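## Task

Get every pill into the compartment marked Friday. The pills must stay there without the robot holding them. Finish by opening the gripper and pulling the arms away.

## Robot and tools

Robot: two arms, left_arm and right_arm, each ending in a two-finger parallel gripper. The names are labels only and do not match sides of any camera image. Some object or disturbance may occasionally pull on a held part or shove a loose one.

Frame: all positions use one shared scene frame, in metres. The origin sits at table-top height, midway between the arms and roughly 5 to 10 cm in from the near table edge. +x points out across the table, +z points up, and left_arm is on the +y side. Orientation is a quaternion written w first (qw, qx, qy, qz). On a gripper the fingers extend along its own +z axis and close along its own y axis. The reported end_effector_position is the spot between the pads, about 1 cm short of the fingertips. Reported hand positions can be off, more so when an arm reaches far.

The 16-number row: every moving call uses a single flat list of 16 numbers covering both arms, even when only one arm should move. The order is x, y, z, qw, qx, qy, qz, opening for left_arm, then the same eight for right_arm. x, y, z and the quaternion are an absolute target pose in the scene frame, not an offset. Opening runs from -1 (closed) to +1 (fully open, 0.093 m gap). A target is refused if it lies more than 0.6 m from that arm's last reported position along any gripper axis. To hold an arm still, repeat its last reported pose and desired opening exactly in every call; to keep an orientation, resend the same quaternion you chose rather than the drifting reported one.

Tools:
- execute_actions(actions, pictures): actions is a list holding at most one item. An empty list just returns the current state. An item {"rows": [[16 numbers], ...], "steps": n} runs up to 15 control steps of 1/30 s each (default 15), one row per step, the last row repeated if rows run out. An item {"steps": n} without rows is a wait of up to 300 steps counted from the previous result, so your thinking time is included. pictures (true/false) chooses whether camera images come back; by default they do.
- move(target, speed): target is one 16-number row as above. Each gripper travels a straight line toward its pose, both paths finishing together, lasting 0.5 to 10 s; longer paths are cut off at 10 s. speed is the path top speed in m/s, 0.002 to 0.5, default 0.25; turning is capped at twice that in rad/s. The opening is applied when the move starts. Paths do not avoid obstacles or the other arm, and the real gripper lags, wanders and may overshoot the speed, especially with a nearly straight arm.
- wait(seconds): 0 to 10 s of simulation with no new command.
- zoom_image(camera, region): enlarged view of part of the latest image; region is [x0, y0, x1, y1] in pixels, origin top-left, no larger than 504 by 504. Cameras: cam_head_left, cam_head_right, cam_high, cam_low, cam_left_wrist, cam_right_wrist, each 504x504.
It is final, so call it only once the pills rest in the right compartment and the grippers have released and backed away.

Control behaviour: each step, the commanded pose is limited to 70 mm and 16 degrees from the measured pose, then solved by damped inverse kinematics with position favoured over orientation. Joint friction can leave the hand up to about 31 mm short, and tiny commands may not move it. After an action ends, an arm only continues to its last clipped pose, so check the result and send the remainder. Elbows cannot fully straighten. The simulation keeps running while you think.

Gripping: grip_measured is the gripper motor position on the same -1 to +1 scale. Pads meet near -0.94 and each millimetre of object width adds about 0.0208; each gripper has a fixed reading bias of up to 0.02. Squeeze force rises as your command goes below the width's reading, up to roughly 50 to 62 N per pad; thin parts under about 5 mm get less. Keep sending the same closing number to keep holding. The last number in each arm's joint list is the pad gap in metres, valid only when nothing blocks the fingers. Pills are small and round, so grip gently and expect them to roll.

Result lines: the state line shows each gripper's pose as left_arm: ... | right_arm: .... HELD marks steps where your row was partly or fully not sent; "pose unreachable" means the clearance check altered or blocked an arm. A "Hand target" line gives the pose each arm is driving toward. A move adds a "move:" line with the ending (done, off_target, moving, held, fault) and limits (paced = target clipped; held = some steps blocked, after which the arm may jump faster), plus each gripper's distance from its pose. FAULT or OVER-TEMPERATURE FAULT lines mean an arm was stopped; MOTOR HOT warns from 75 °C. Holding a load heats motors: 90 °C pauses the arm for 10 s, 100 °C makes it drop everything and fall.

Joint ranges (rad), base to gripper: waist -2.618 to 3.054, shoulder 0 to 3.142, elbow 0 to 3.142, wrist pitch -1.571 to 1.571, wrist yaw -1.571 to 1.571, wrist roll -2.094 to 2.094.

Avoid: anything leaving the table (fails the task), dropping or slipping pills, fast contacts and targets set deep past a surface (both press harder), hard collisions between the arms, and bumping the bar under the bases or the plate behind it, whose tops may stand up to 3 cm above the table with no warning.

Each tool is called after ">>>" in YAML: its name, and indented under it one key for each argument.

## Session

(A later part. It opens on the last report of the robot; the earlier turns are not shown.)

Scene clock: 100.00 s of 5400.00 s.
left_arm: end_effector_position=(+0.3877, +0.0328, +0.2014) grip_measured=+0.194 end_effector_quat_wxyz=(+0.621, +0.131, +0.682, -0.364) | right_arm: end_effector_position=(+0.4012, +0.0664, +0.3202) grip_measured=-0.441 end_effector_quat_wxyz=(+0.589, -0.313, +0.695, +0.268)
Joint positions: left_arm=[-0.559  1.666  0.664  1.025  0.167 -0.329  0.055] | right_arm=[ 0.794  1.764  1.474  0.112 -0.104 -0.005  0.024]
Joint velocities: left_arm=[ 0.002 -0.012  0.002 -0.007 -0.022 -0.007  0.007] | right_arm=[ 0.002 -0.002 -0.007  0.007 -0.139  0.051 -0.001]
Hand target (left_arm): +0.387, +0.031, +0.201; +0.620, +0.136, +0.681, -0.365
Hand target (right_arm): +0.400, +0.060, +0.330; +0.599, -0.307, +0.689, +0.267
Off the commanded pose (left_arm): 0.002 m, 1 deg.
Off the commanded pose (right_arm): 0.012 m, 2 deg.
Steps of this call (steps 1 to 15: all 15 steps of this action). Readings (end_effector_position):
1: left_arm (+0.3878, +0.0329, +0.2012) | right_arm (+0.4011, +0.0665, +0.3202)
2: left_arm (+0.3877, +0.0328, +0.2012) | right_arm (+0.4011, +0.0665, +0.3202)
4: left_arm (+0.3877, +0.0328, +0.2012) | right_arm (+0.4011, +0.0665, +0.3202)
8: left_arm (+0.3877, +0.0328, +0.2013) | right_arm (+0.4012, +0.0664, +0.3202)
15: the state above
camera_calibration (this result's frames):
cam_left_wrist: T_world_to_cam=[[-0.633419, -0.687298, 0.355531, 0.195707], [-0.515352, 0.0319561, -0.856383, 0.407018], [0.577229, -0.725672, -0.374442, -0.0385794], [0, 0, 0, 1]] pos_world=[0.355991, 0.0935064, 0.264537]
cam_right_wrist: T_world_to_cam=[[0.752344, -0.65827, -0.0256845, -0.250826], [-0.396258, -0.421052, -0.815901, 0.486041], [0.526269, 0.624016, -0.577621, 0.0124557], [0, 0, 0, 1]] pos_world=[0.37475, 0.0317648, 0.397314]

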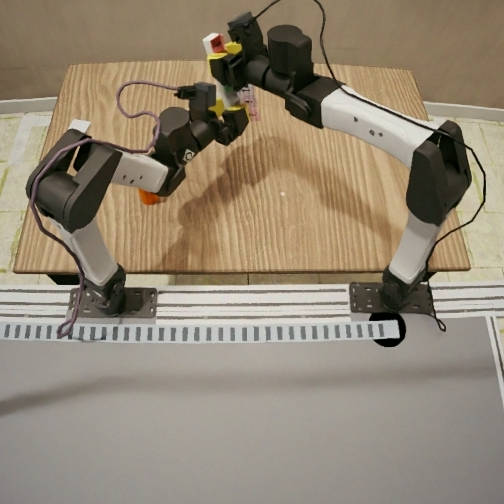

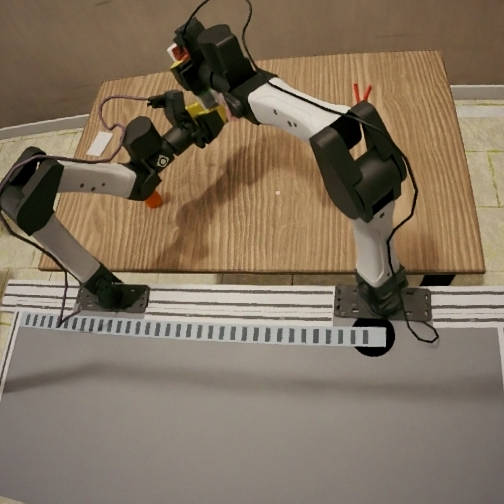

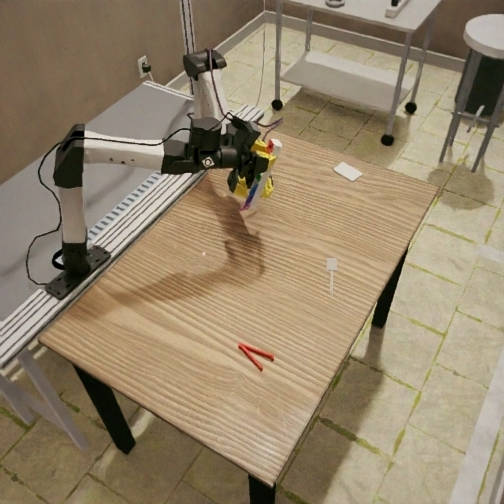

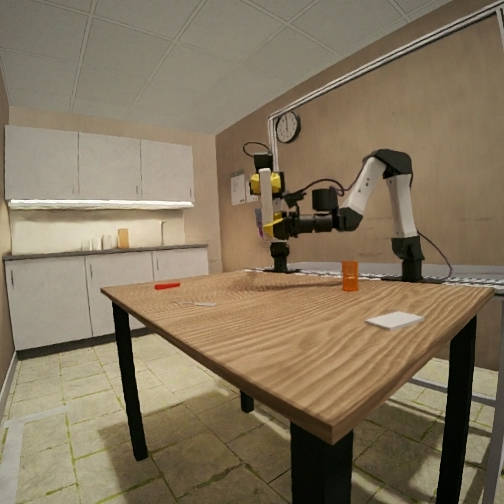

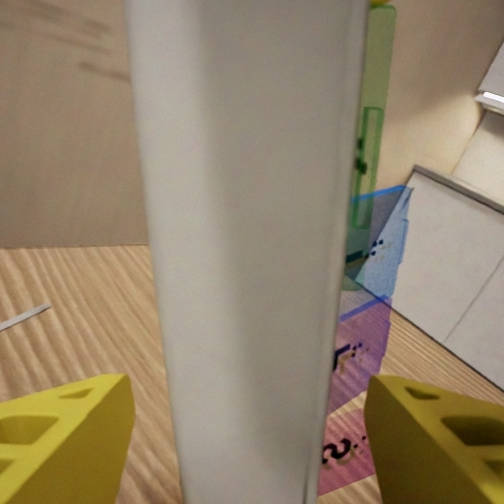

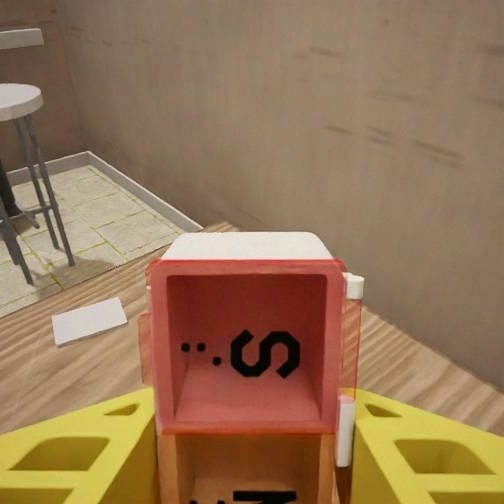

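>>> move:
  target: [0.31,0.105,0.205,0.62,0.136,0.681,-0.365,0.2,0.40,0.06,0.33,0.6,-0.307,0.69,0.267,-0.6]
  speed: 0.1

>>> move:
  target: [0.25,0.45,0.27,0.5,0,0.866,0,0.2,0.40,0.06,0.33,0.6,-0.307,0.69,0.267,-0.6]

>>> move:
  target: [0.25,0.45,0.27,0.5,0,0.866,0,0.2,0.30,0.10,0.05,0.1,-0.404,0.908,0.045,-0.6]
  speed: 0.12

>>> zoom_image:
  camera: "cam_head_left"
  region: [190,140,310,240]

Scene clock: 102.20 s of 5400.00 s.
left_arm: end_effector_position=(+0.3121, +0.1002, +0.2207) grip_measured=+0.198 end_effector_quat_wxyz=(+0.637, +0.135, +0.662, -0.370) | right_arm: end_effector_position=(+0.4012, +0.0664, +0.3200) grip_measured=-0.441 end_effector_quat_wxyz=(+0.589, -0.313, +0.695, +0.268)
Joint positions: left_arm=[-0.469  1.21   0.333  0.952  0.265 -0.329  0.055] | right_arm=[ 0.794  1.764  1.474  0.111 -0.104 -0.005  0.024]
Joint velocities: left_arm=[-0.017 -0.002  0.002 -0.037  0.007 -0.007 -0.   ] | right_arm=[ 0.002 -0.002  0.002  0.022 -0.051 -0.007 -0.001]
Hand target (left_arm): +0.309, +0.104, +0.204; +0.620, +0.136, +0.681, -0.365
Hand target (right_arm): +0.400, +0.060, +0.330; +0.599, -0.307, +0.689, +0.267
Off the commanded pose (left_arm): 0.017 m, 3 deg.
Off the commanded pose (right_arm): 0.012 m, 2 deg.
move: off_target (left_arm, right_arm)
camera_calibration (this result's frames):
cam_left_wrist: T_world_to_cam=[[-0.654337, -0.675944, 0.339033, 0.19627], [-0.473437, 0.0165845, -0.880672, 0.376248], [0.589662, -0.736767, -0.330868, 0.0488566], [0, 0, 0, 1]] pos_world=[0.277747, 0.162424, 0.280974]
cam_right_wrist: T_world_to_cam=[[0.752325, -0.658288, -0.0257655, -0.250795], [-0.396718, -0.421472, -0.815461, 0.485947], [0.525949, 0.623713, -0.578238, 0.0127212], [0, 0, 0, 1]] pos_world=[0.374772, 0.0317833, 0.397165]

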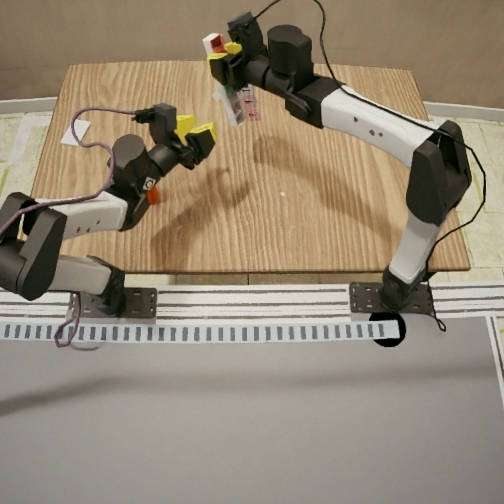

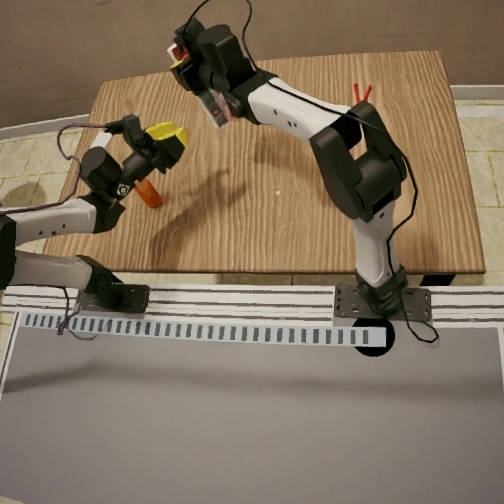

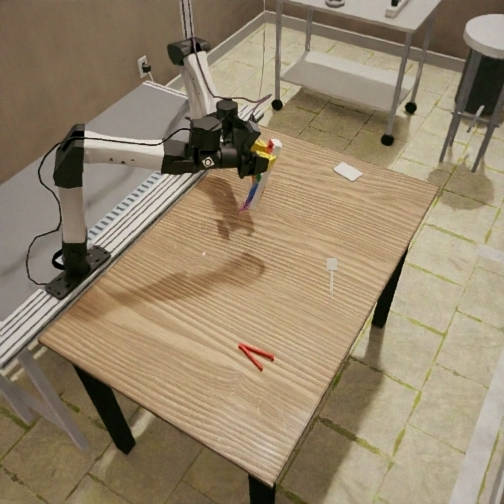

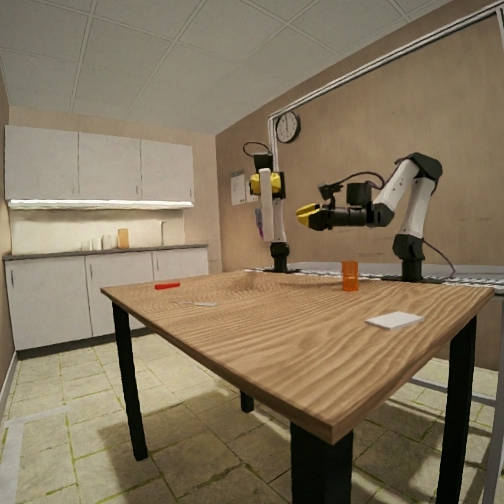

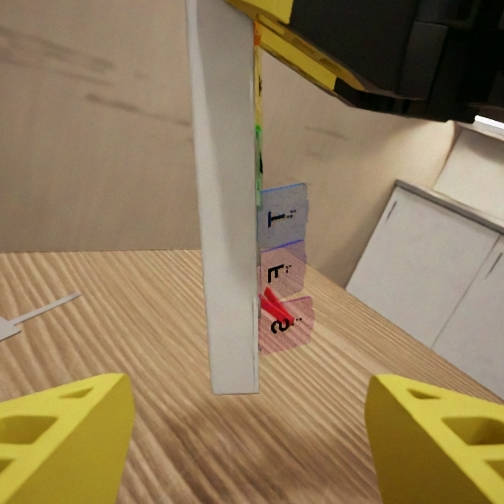

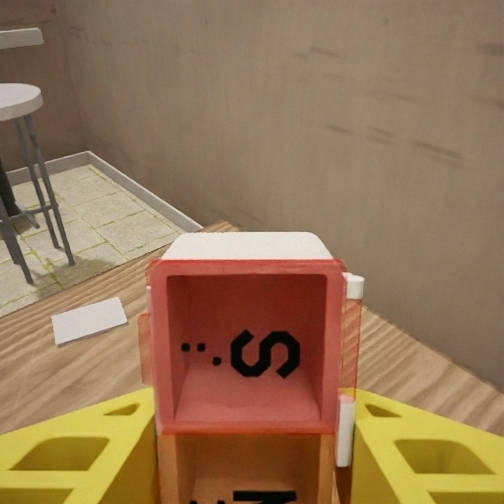

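Scene clock: 104.73 s of 5400.00 s.
left_arm: end_effector_position=(+0.2518, +0.4439, +0.2731) grip_measured=+0.198 end_effector_quat_wxyz=(+0.510, +0.009, +0.860, +0.004) | right_arm: end_effector_position=(+0.4011, +0.0664, +0.3198) grip_measured=-0.441 end_effector_quat_wxyz=(+0.588, -0.314, +0.696, +0.267)
Joint positions: left_arm=[ 0.945  1.002  1.097 -0.844  0.79   0.624  0.055] | right_arm=[ 0.794  1.764  1.474  0.11  -0.104 -0.005  0.024]
Joint velocities: left_arm=[-0.017 -0.002 -0.007  0.007  0.037  0.081 -0.   ] | right_arm=[ 0.002 -0.002 -0.007 -0.007 -0.037 -0.022 -0.   ]
Hand target (left_arm): +0.249, +0.447, +0.270; +0.499, +0.002, +0.866, +0.002
Hand target (right_arm): +0.400, +0.060, +0.330; +0.599, -0.307, +0.689, +0.267
Off the commanded pose (left_arm): 0.007 m, 2 deg.
Off the commanded pose (right_arm): 0.012 m, 2 deg.
move: off_target (right_arm)
camera_calibration (this result's frames):
cam_left_wrist: T_world_to_cam=[[-0.00950935, -0.999913, 0.00912689, 0.442912], [-0.81622, 0.00248901, -0.577736, 0.398013], [0.577663, -0.0129434, -0.816173, 0.169182], [0, 0, 0, 1]] pos_world=[0.231348, 0.444073, 0.363986]
cam_right_wrist: T_world_to_cam=[[0.752296, -0.658316, -0.0258869, -0.250747], [-0.397407, -0.422101, -0.8148, 0.485805], [0.525469, 0.623259, -0.579164, 0.0131194], [0, 0, 0, 1]] pos_world=[0.374805, 0.031811, 0.396941]

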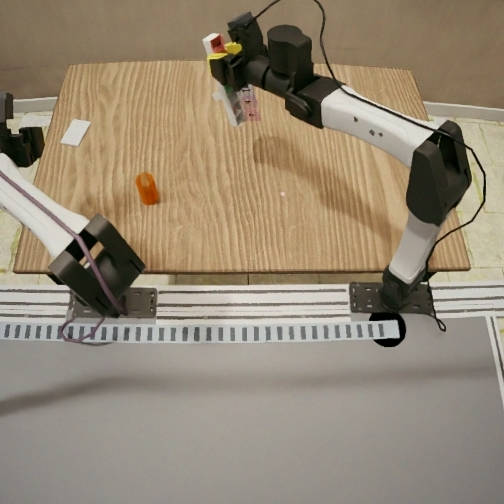

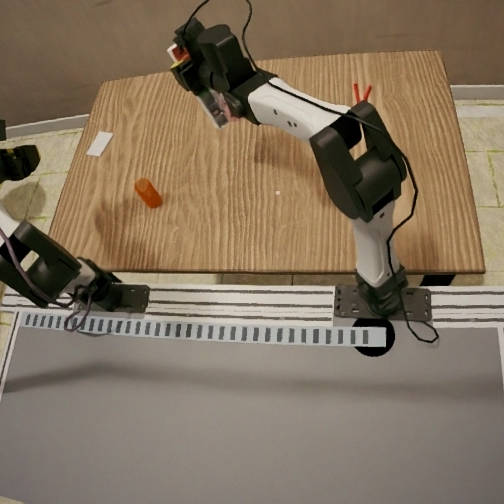

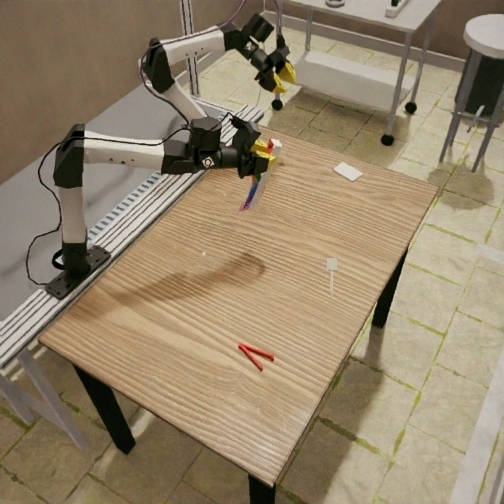

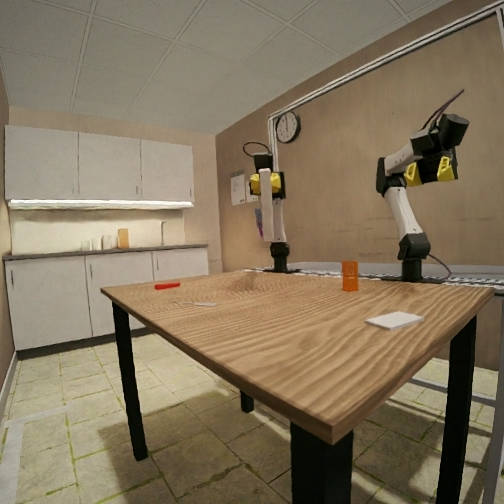

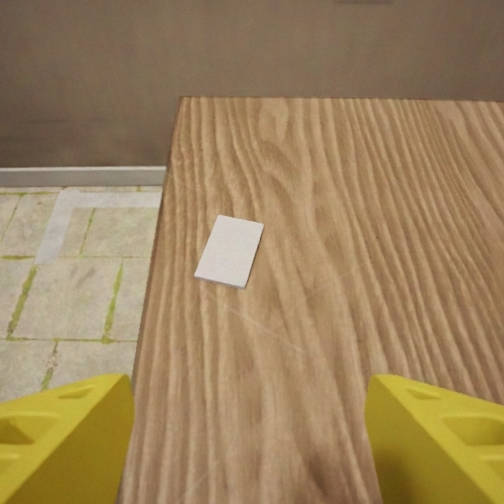

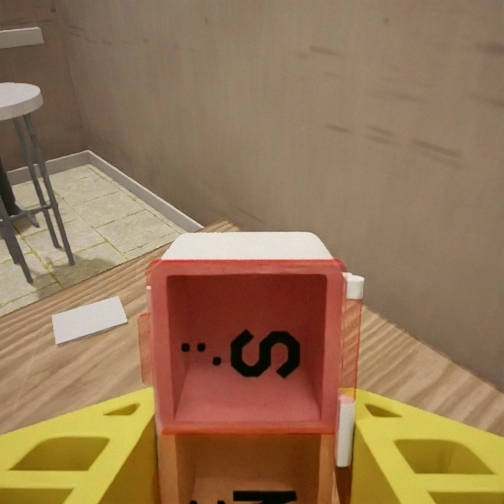

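Scene clock: 110.13 s of 5400.00 s.
left_arm: end_effector_position=(+0.2518, +0.4467, +0.2708) grip_measured=+0.198 end_effector_quat_wxyz=(+0.507, +0.006, +0.862, +0.002) | right_arm: end_effector_position=(+0.2998, +0.0918, +0.0497) grip_measured=-0.441 end_effector_quat_wxyz=(+0.099, -0.400, +0.910, +0.035)
Joint positions: left_arm=[ 0.952  1.012  1.097 -0.844  0.79   0.626  0.055] | right_arm=[ 1.017  2.383  2.108 -1.102  0.033  0.138  0.024]
Joint velocities: left_arm=[-0.007 -0.017  0.002  0.007 -0.051 -0.007  0.   ] | right_arm=[-0.007 -0.007  0.017  0.007 -0.007 -0.022 -0.   ]
Hand target (left_arm): +0.250, +0.450, +0.270; +0.500, -0.000, +0.866, +0.000
Hand target (right_arm): +0.300, +0.097, +0.053; +0.102, -0.399, +0.910, +0.040
Off the commanded pose (left_arm): 0.004 m, 1 deg.
Off the commanded pose (right_arm): 0.008 m, 1 deg.
move: done
camera_calibration (this result's frames):
cam_left_wrist: T_world_to_cam=[[-0.00416475, -0.999884, 0.0146176, 0.442936], [-0.819335, -0.00496844, -0.573294, 0.399628], [0.573301, -0.0143643, -0.819219, 0.169953], [0, 0, 0, 1]] pos_world=[0.23184, 0.447312, 0.361858]
cam_right_wrist: T_world_to_cam=[[0.721599, -0.692294, 0.00484531, -0.153968], [-0.672947, -0.699754, 0.239765, 0.291945], [-0.162598, -0.176275, -0.970819, 0.193291], [0, 0, 0, 1]] pos_world=[0.338995, 0.131771, 0.118398]

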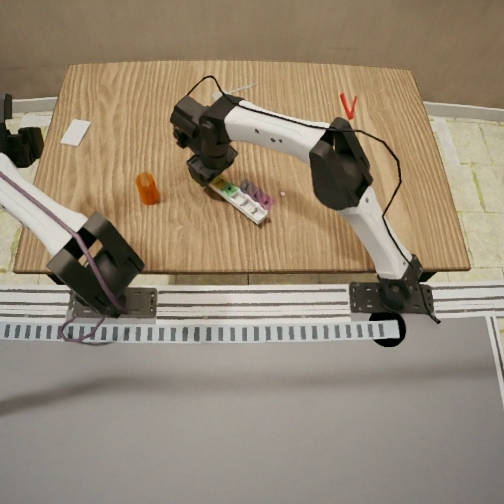

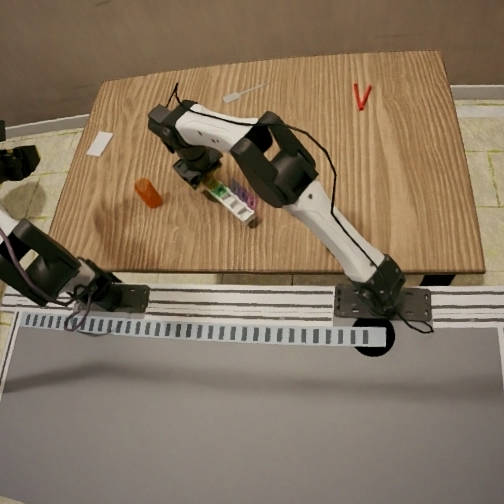

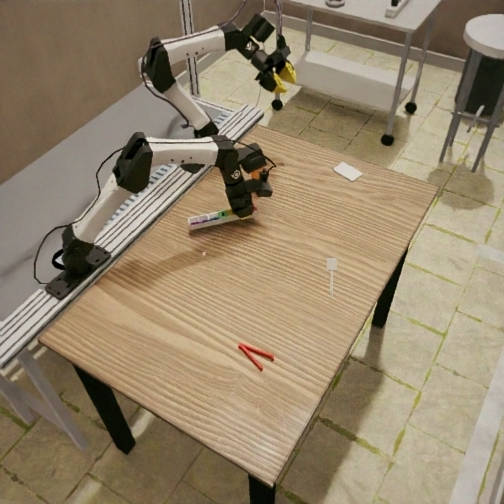

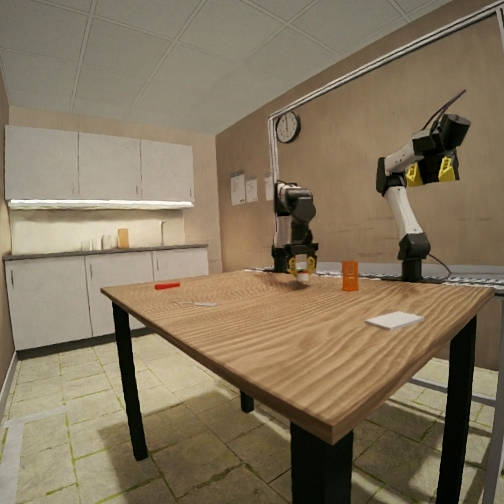

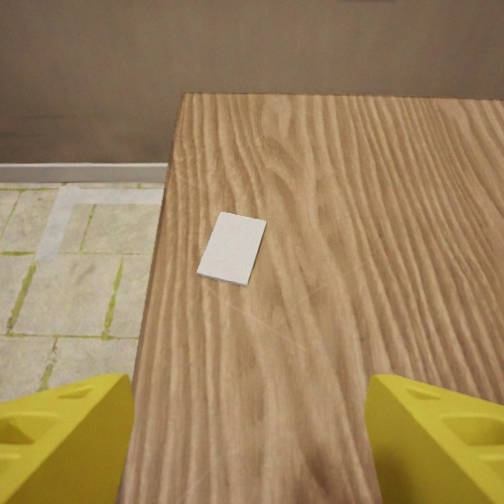

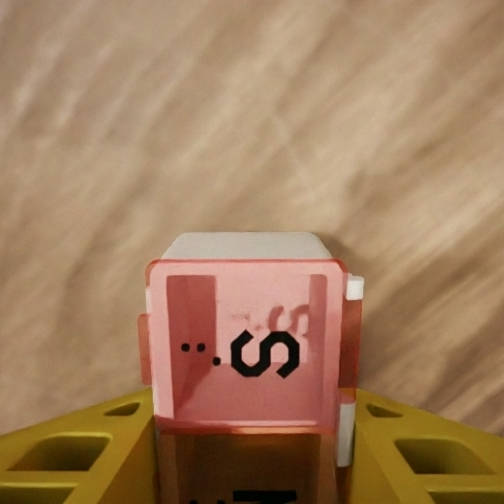

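Region (190, 140, 310, 240) of cam_head_left's 504x504 image, scaled by 4.200, with more detail than that image has.

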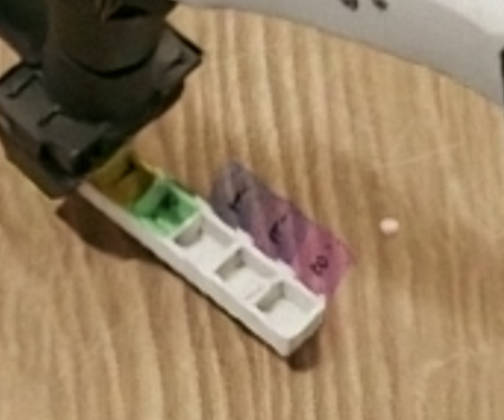

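>>> move:
  target: [0.25,0.45,0.27,0.5,0,0.866,0,0.2,0.29,0.125,0.023,0.1,-0.404,0.908,0.045,-0.6]
  speed: 0.05

Scene clock: 111.73 s of 5400.00 s.
left_arm: end_effector_position=(+0.2518, +0.4467, +0.2708) grip_measured=+0.198 end_effector_quat_wxyz=(+0.507, +0.006, +0.862, +0.003) | right_arm: end_effector_position=(+0.2885, +0.1168, +0.0256) grip_measured=-0.441 end_effector_quat_wxyz=(+0.096, -0.406, +0.908, +0.038)
Joint positions: left_arm=[ 0.952  1.012  1.097 -0.844  0.79   0.627  0.055] | right_arm=[ 1.062  2.474  2.175 -1.083  0.032  0.171  0.024]
Joint velocities: left_arm=[-0.012  0.002  0.002  0.022 -0.022 -0.007 -0.001] | right_arm=[-0.012 -0.002 -0.002 -0.007  0.007  0.022 -0.001]
Hand target (left_arm): +0.250, +0.450, +0.270; +0.500, -0.000, +0.866, +0.000
Hand target (right_arm): +0.290, +0.125, +0.023; +0.100, -0.404, +0.908, +0.045
Off the commanded pose (left_arm): 0.004 m, 1 deg.
Off the commanded pose (right_arm): 0.009 m, 1 deg.
move: done
camera_calibration (this result's frames):
cam_left_wrist: T_world_to_cam=[[-0.00434973, -0.999889, 0.014284, 0.443075], [-0.819335, -0.00462561, -0.573296, 0.399476], [0.573298, -0.0141971, -0.819224, 0.16988], [0, 0, 0, 1]] pos_world=[0.23184, 0.447285, 0.361859]
cam_right_wrist: T_world_to_cam=[[0.730558, -0.68285, -0.00122557, -0.131945], [-0.661915, -0.708599, 0.244448, 0.305355], [-0.16779, -0.177772, -0.969662, 0.174054], [0, 0, 0, 1]] pos_world=[0.327717, 0.157217, 0.0939681]

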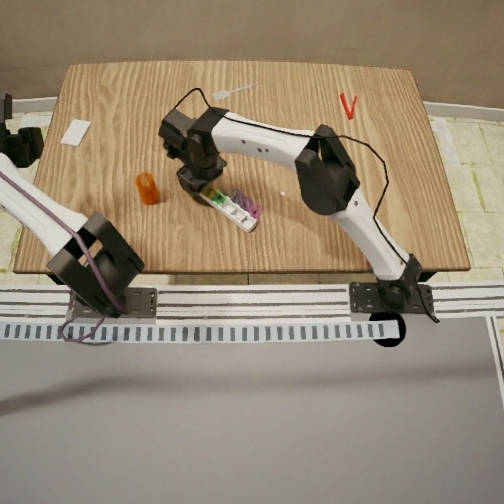

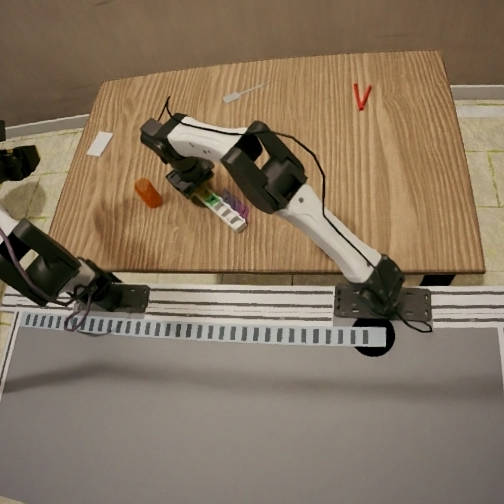

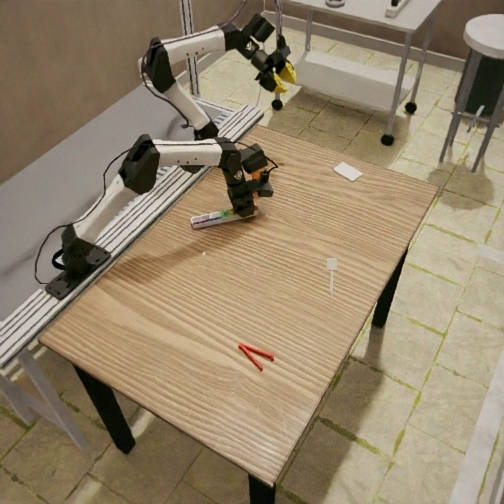

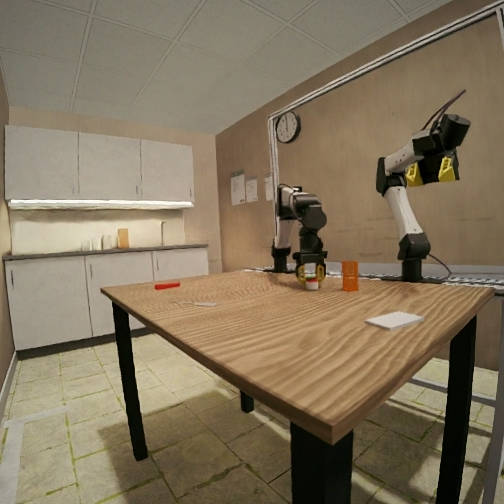

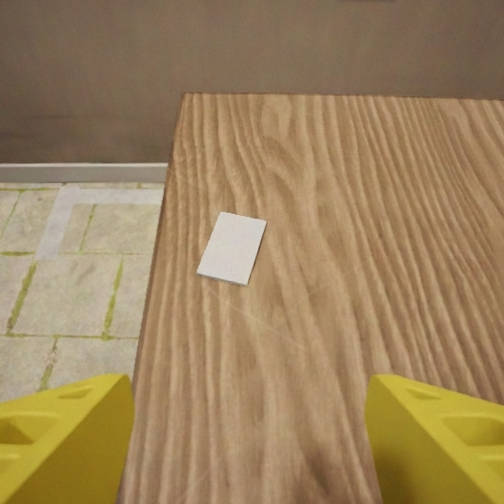

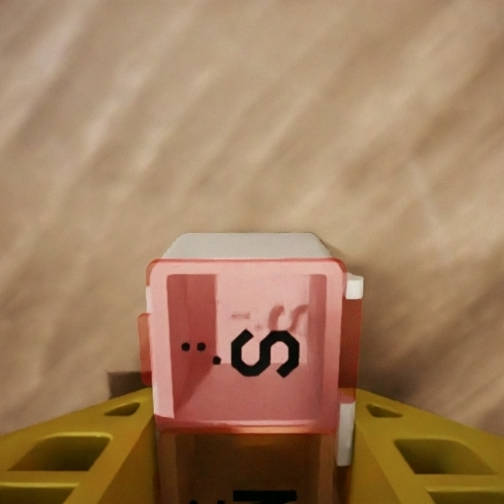

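>>> execute_actions:
  actions:
    - {"rows":[[0.25,0.45,0.27,0.5,0,0.866,0,0.2,0.2885,0.1168,0.0256,0.1,-0.404,0.908,0.045,-0.4],[0.25,0.45,0.27,0.5,0,0.866,0,0.2,0.2885,0.1168,0.0256,0.1,-0.404,0.908,0.045,-0.3],[0.25,0.45,0.27,0.5,0,0.866,0,0.2,0.2885,0.1168,0.0256,0.1,-0.404,0.908,0.045,-0.2],[0.25,0.45,0.27,0.5,0,0.866,0,0.2,0.2885,0.1168,0.0256,0.1,-0.404,0.908,0.045,-0.1],[0.25,0.45,0.27,0.5,0,0.866,0,0.2,0.2885,0.1168,0.0256,0.1,-0.404,0.908,0.045,0.1],[0.25,0.45,0.27,0.5,0,0.866,0,0.2,0.2885,0.1168,0.0256,0.1,-0.404,0.908,0.045,0.3]],"steps":15}
  pictures: false

>>> move:
  target: [0.25,0.45,0.27,0.5,0,0.866,0,0.2,0.27,0.10,0.12,0.1,-0.404,0.908,0.045,0.3]
  speed: 0.15

>>> move:
  target: [0.25,0.45,0.27,0.5,0,0.866,0,0.2,0.19,-0.05,0.15,0,-0.407,0.914,0,-0.4]

Scene clock: 118.73 s of 5400.00 s.
left_arm: end_effector_position=(+0.2518, +0.4467, +0.2708) grip_measured=+0.198 end_effector_quat_wxyz=(+0.507, +0.006, +0.862, +0.003) | right_arm: end_effector_position=(+0.2890, +0.1180, +0.0234) grip_measured=+0.299 end_effector_quat_wxyz=(+0.098, -0.406, +0.908, +0.040)
Joint positions: left_arm=[ 0.952  1.012  1.097 -0.844  0.79   0.627  0.055] | right_arm=[ 1.062  2.471  2.16  -1.063  0.031  0.171  0.06 ]
Joint velocities: left_arm=[ 0.002 -0.012  0.007 -0.051 -0.037  0.007 -0.002] | right_arm=[-0.007  0.002 -0.002  0.007 -0.007 -0.007 -0.   ]
Hand target (left_arm): +0.250, +0.450, +0.270; +0.500, -0.000, +0.866, +0.000
Hand target (right_arm): +0.288, +0.117, +0.025; +0.100, -0.404, +0.908, +0.045
Off the commanded pose (left_arm): 0.004 m, 1 deg.
Off the commanded pose (right_arm): 0.003 m, 1 deg.
Steps of this call (steps 1 to 90: nothing new was sent; then 3.50 s passed at rest; steps 91 to 105: all 15 steps of this action). Readings (end_effector_position):
91: left_arm (+0.2518, +0.4467, +0.2708) | right_arm (+0.2886, +0.1169, +0.0250)
92: left_arm (+0.2518, +0.4467, +0.2708) | right_arm (+0.2885, +0.1169, +0.0252)
94: left_arm (+0.2518, +0.4467, +0.2708) | right_arm (+0.2887, +0.1173, +0.0249)
98: left_arm (+0.2518, +0.4467, +0.2708) | right_arm (+0.2886, +0.1173, +0.0233)
105: the state above

Scene clock: 120.27 s of 5400.00 s.
left_arm: end_effector_position=(+0.2518, +0.4467, +0.2708) grip_measured=+0.198 end_effector_quat_wxyz=(+0.507, +0.006, +0.862, +0.003) | right_arm: end_effector_position=(+0.2710, +0.0943, +0.1081) grip_measured=+0.299 end_effector_quat_wxyz=(+0.090, -0.405, +0.909, +0.035)
Joint positions: left_arm=[ 0.952  1.012  1.097 -0.844  0.79   0.627  0.055] | right_arm=[ 1.065  2.354  2.295 -1.334  0.031  0.177  0.06 ]
Joint velocities: left_arm=[-0.012  0.007 -0.002 -0.037 -0.081 -0.066 -0.   ] | right_arm=[-0.012 -0.022  0.007  0.037  0.037  0.051 -0.001]
Hand target (left_arm): +0.250, +0.450, +0.270; +0.500, -0.000, +0.866, +0.000
Hand target (right_arm): +0.270, +0.099, +0.120; +0.100, -0.404, +0.908, +0.045
Off the commanded pose (left_arm): 0.004 m, 1 deg.
Off the commanded pose (right_arm): 0.013 m, 2 deg.
move: off_target (right_arm)
camera_calibration (this result's frames):
cam_left_wrist: T_world_to_cam=[[-0.00434973, -0.999889, 0.014284, 0.443075], [-0.819335, -0.00462561, -0.573296, 0.399476], [0.573298, -0.0141971, -0.819224, 0.16988], [0, 0, 0, 1]] pos_world=[0.23184, 0.447285, 0.361859]
cam_right_wrist: T_world_to_cam=[[0.728645, -0.68489, -0.00153776, -0.133649], [-0.661722, -0.704571, 0.256327, 0.255867], [-0.176639, -0.185753, -0.966589, 0.249936], [0, 0, 0, 1]] pos_world=[0.310844, 0.135168, 0.175795]

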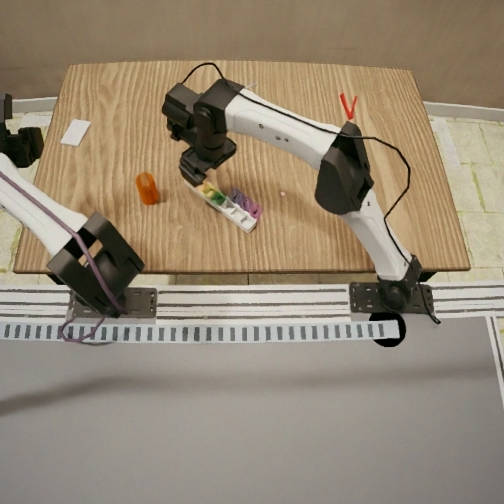

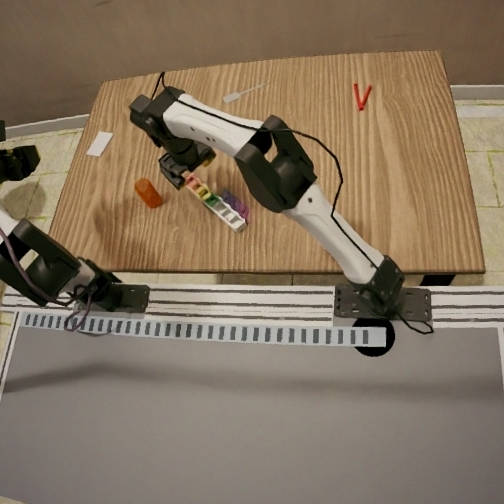

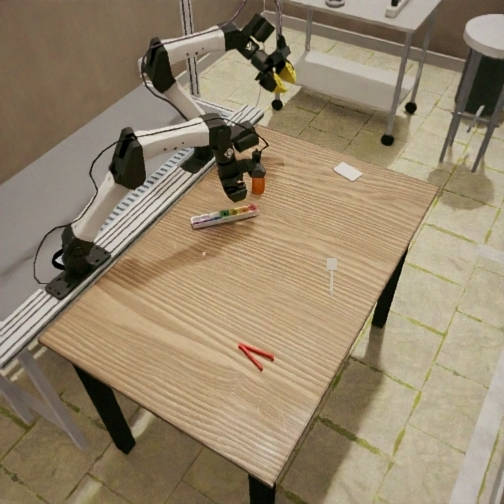

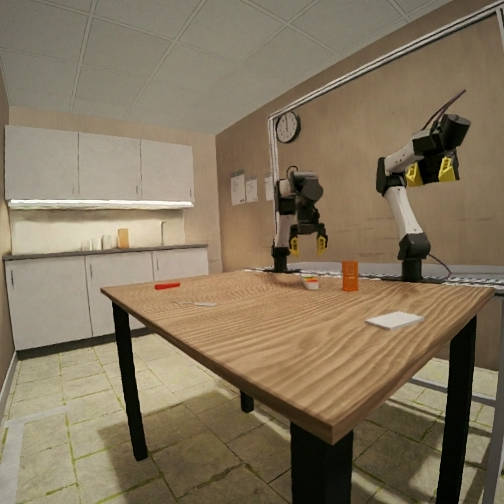

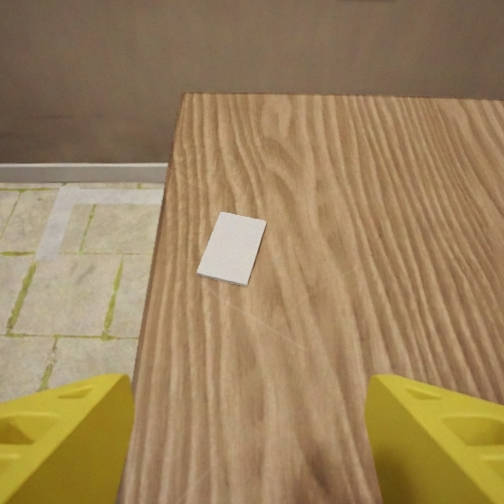

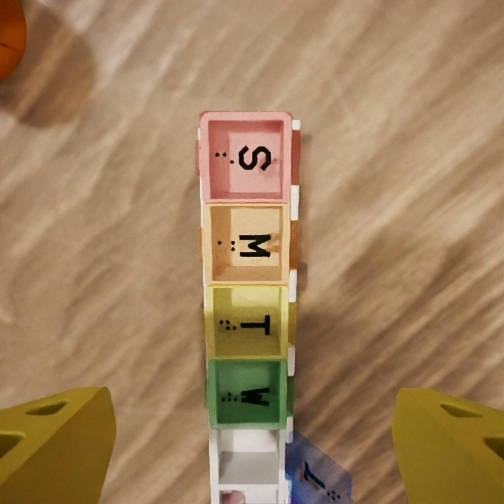

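Scene clock: 121.47 s of 5400.00 s.
left_arm: end_effector_position=(+0.2518, +0.4467, +0.2708) grip_measured=+0.198 end_effector_quat_wxyz=(+0.507, +0.006, +0.862, +0.003) | right_arm: end_effector_position=(+0.1941, -0.0450, +0.1507) grip_measured=-0.399 end_effector_quat_wxyz=(+0.009, -0.407, +0.913, +0.001)
Joint positions: left_arm=[ 0.952  1.012  1.097 -0.844  0.79   0.627  0.055] | right_arm=[ 1.023  1.829  1.689 -1.428 -0.004  0.136  0.026]
Joint velocities: left_arm=[ 0.002  0.002  0.007 -0.081 -0.051 -0.022  0.   ] | right_arm=[ 0.017  0.017  0.007  0.037 -0.022 -0.022 -0.   ]
Hand target (left_arm): +0.250, +0.450, +0.270; +0.500, -0.000, +0.866, +0.000
Hand target (right_arm): +0.191, -0.051, +0.149; +0.000, -0.407, +0.914, -0.001
Off the commanded pose (left_arm): 0.004 m, 1 deg.
Off the commanded pose (right_arm): 0.007 m, 1 deg.
move: done
camera_calibration (this result's frames):
cam_left_wrist: T_world_to_cam=[[-0.00434973, -0.999889, 0.014284, 0.443075], [-0.819335, -0.00462561, -0.573296, 0.399476], [0.573298, -0.0141971, -0.819224, 0.16988], [0, 0, 0, 1]] pos_world=[0.23184, 0.447285, 0.361859]
cam_right_wrist: T_world_to_cam=[[0.728645, -0.684892, -0.000429164, -0.173143], [-0.620592, -0.660502, 0.422615, 0.0648857], [-0.289729, -0.307669, -0.906309, 0.259067], [0, 0, 0, 1]] pos_world=[0.241487, 0.0039795, 0.207298]

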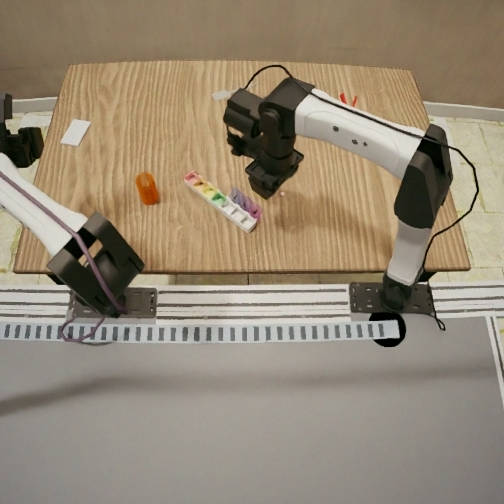

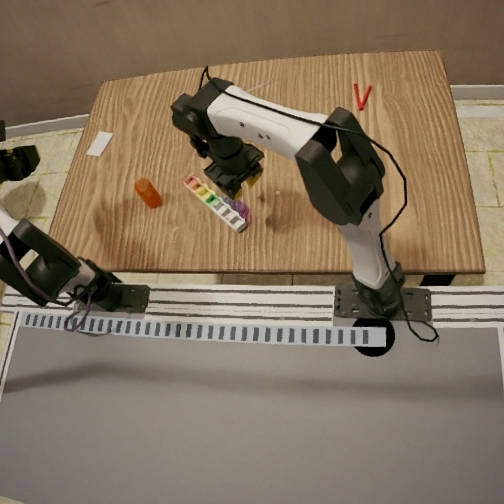

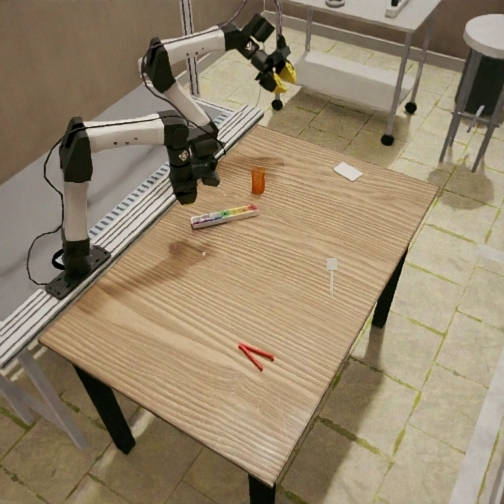

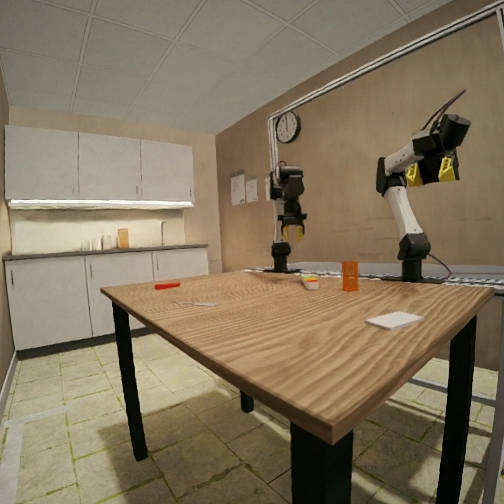

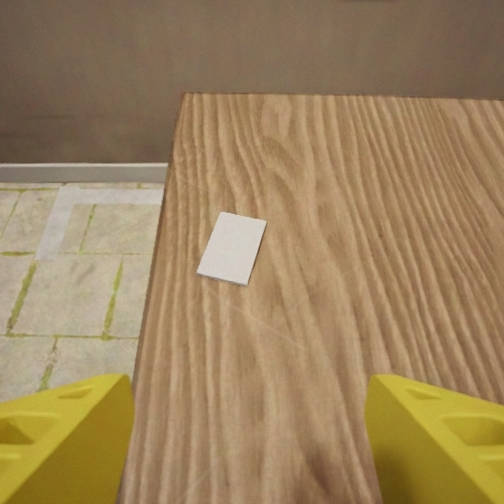

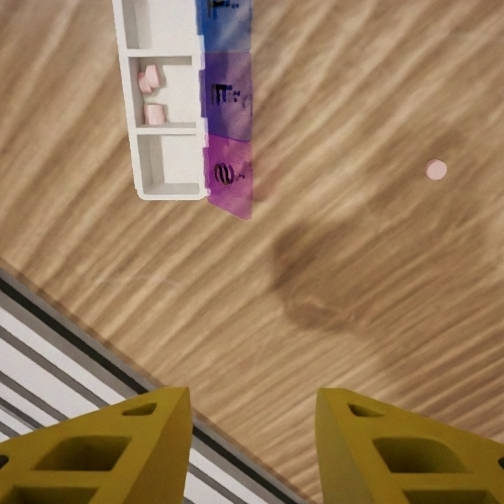

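>>> move:
  target: [0.25,0.45,0.27,0.5,0,0.866,0,0.2,0.272,-0.095,0.04,0,-0.407,0.914,0,-0.4]
  speed: 0.2

Scene clock: 123.27 s of 5400.00 s.
left_arm: end_effector_position=(+0.2518, +0.4467, +0.2708) grip_measured=+0.198 end_effector_quat_wxyz=(+0.507, +0.006, +0.862, +0.003) | right_arm: end_effector_position=(+0.2744, -0.0902, +0.0476) grip_measured=-0.399 end_effector_quat_wxyz=(+0.006, -0.405, +0.914, +0.000)
Joint positions: left_arm=[ 0.952  1.012  1.097 -0.844  0.79   0.627  0.055] | right_arm=[ 0.766  1.94   1.419 -1.052 -0.005 -0.116  0.026]
Joint velocities: left_arm=[-0.007 -0.002 -0.012 -0.022 -0.037 -0.022  0.   ] | right_arm=[-0.007 -0.027 -0.017 -0.022 -0.081 -0.022  0.   ]
Hand target (left_arm): +0.250, +0.450, +0.270; +0.500, -0.000, +0.866, +0.000
Hand target (right_arm): +0.272, -0.092, +0.040; -0.000, -0.407, +0.914, +0.001
Off the commanded pose (left_arm): 0.004 m, 1 deg.
Off the commanded pose (right_arm): 0.009 m, 1 deg.
move: done
camera_calibration (this result's frames):
cam_left_wrist: T_world_to_cam=[[-0.00434973, -0.999889, 0.014284, 0.443075], [-0.819335, -0.00462561, -0.573296, 0.399476], [0.573298, -0.0141971, -0.819224, 0.16988], [0, 0, 0, 1]] pos_world=[0.23184, 0.447285, 0.361859]
cam_right_wrist: T_world_to_cam=[[0.725216, -0.688519, -0.00182514, -0.261936], [-0.622122, -0.65641, 0.42672, 0.129077], [-0.295003, -0.308329, -0.904382, 0.176261], [0, 0, 0, 1]] pos_world=[0.322259, -0.0412746, 0.10385]

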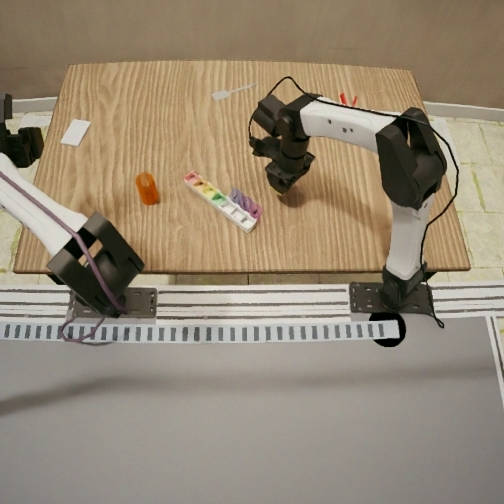

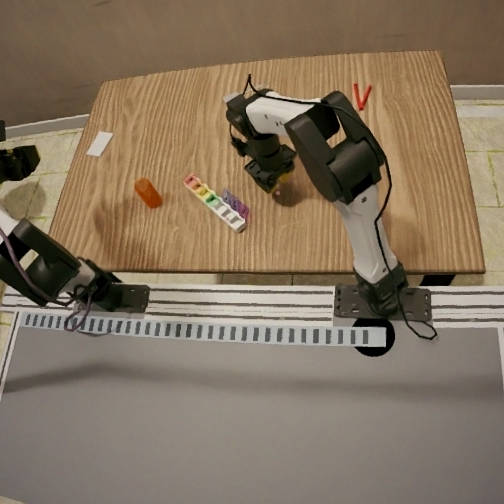

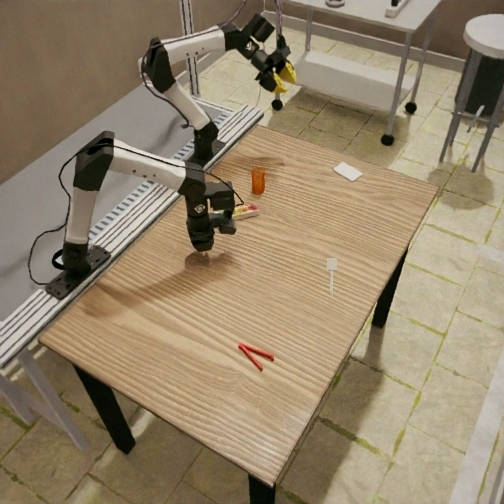

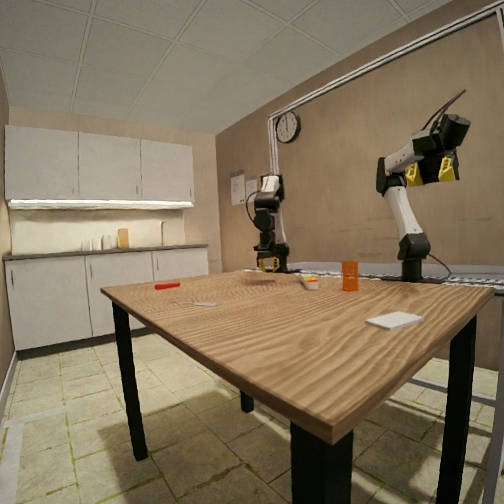

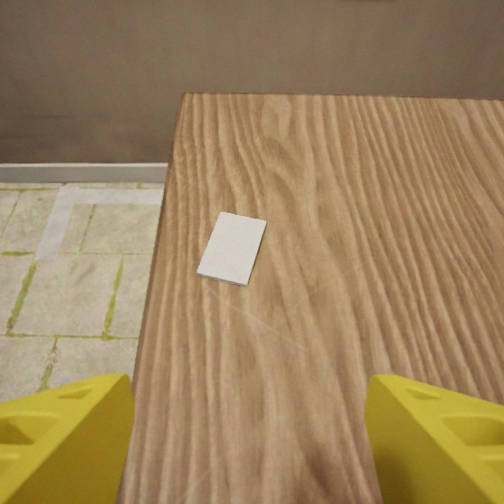

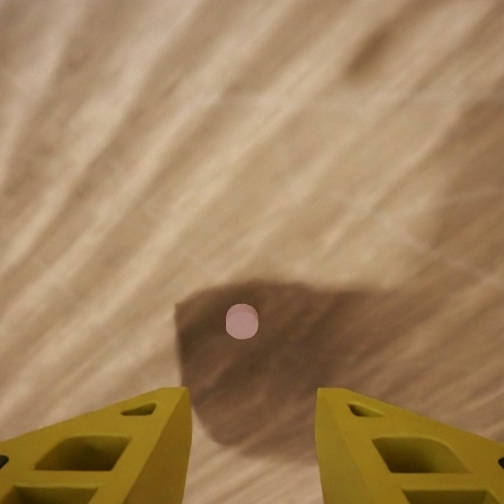

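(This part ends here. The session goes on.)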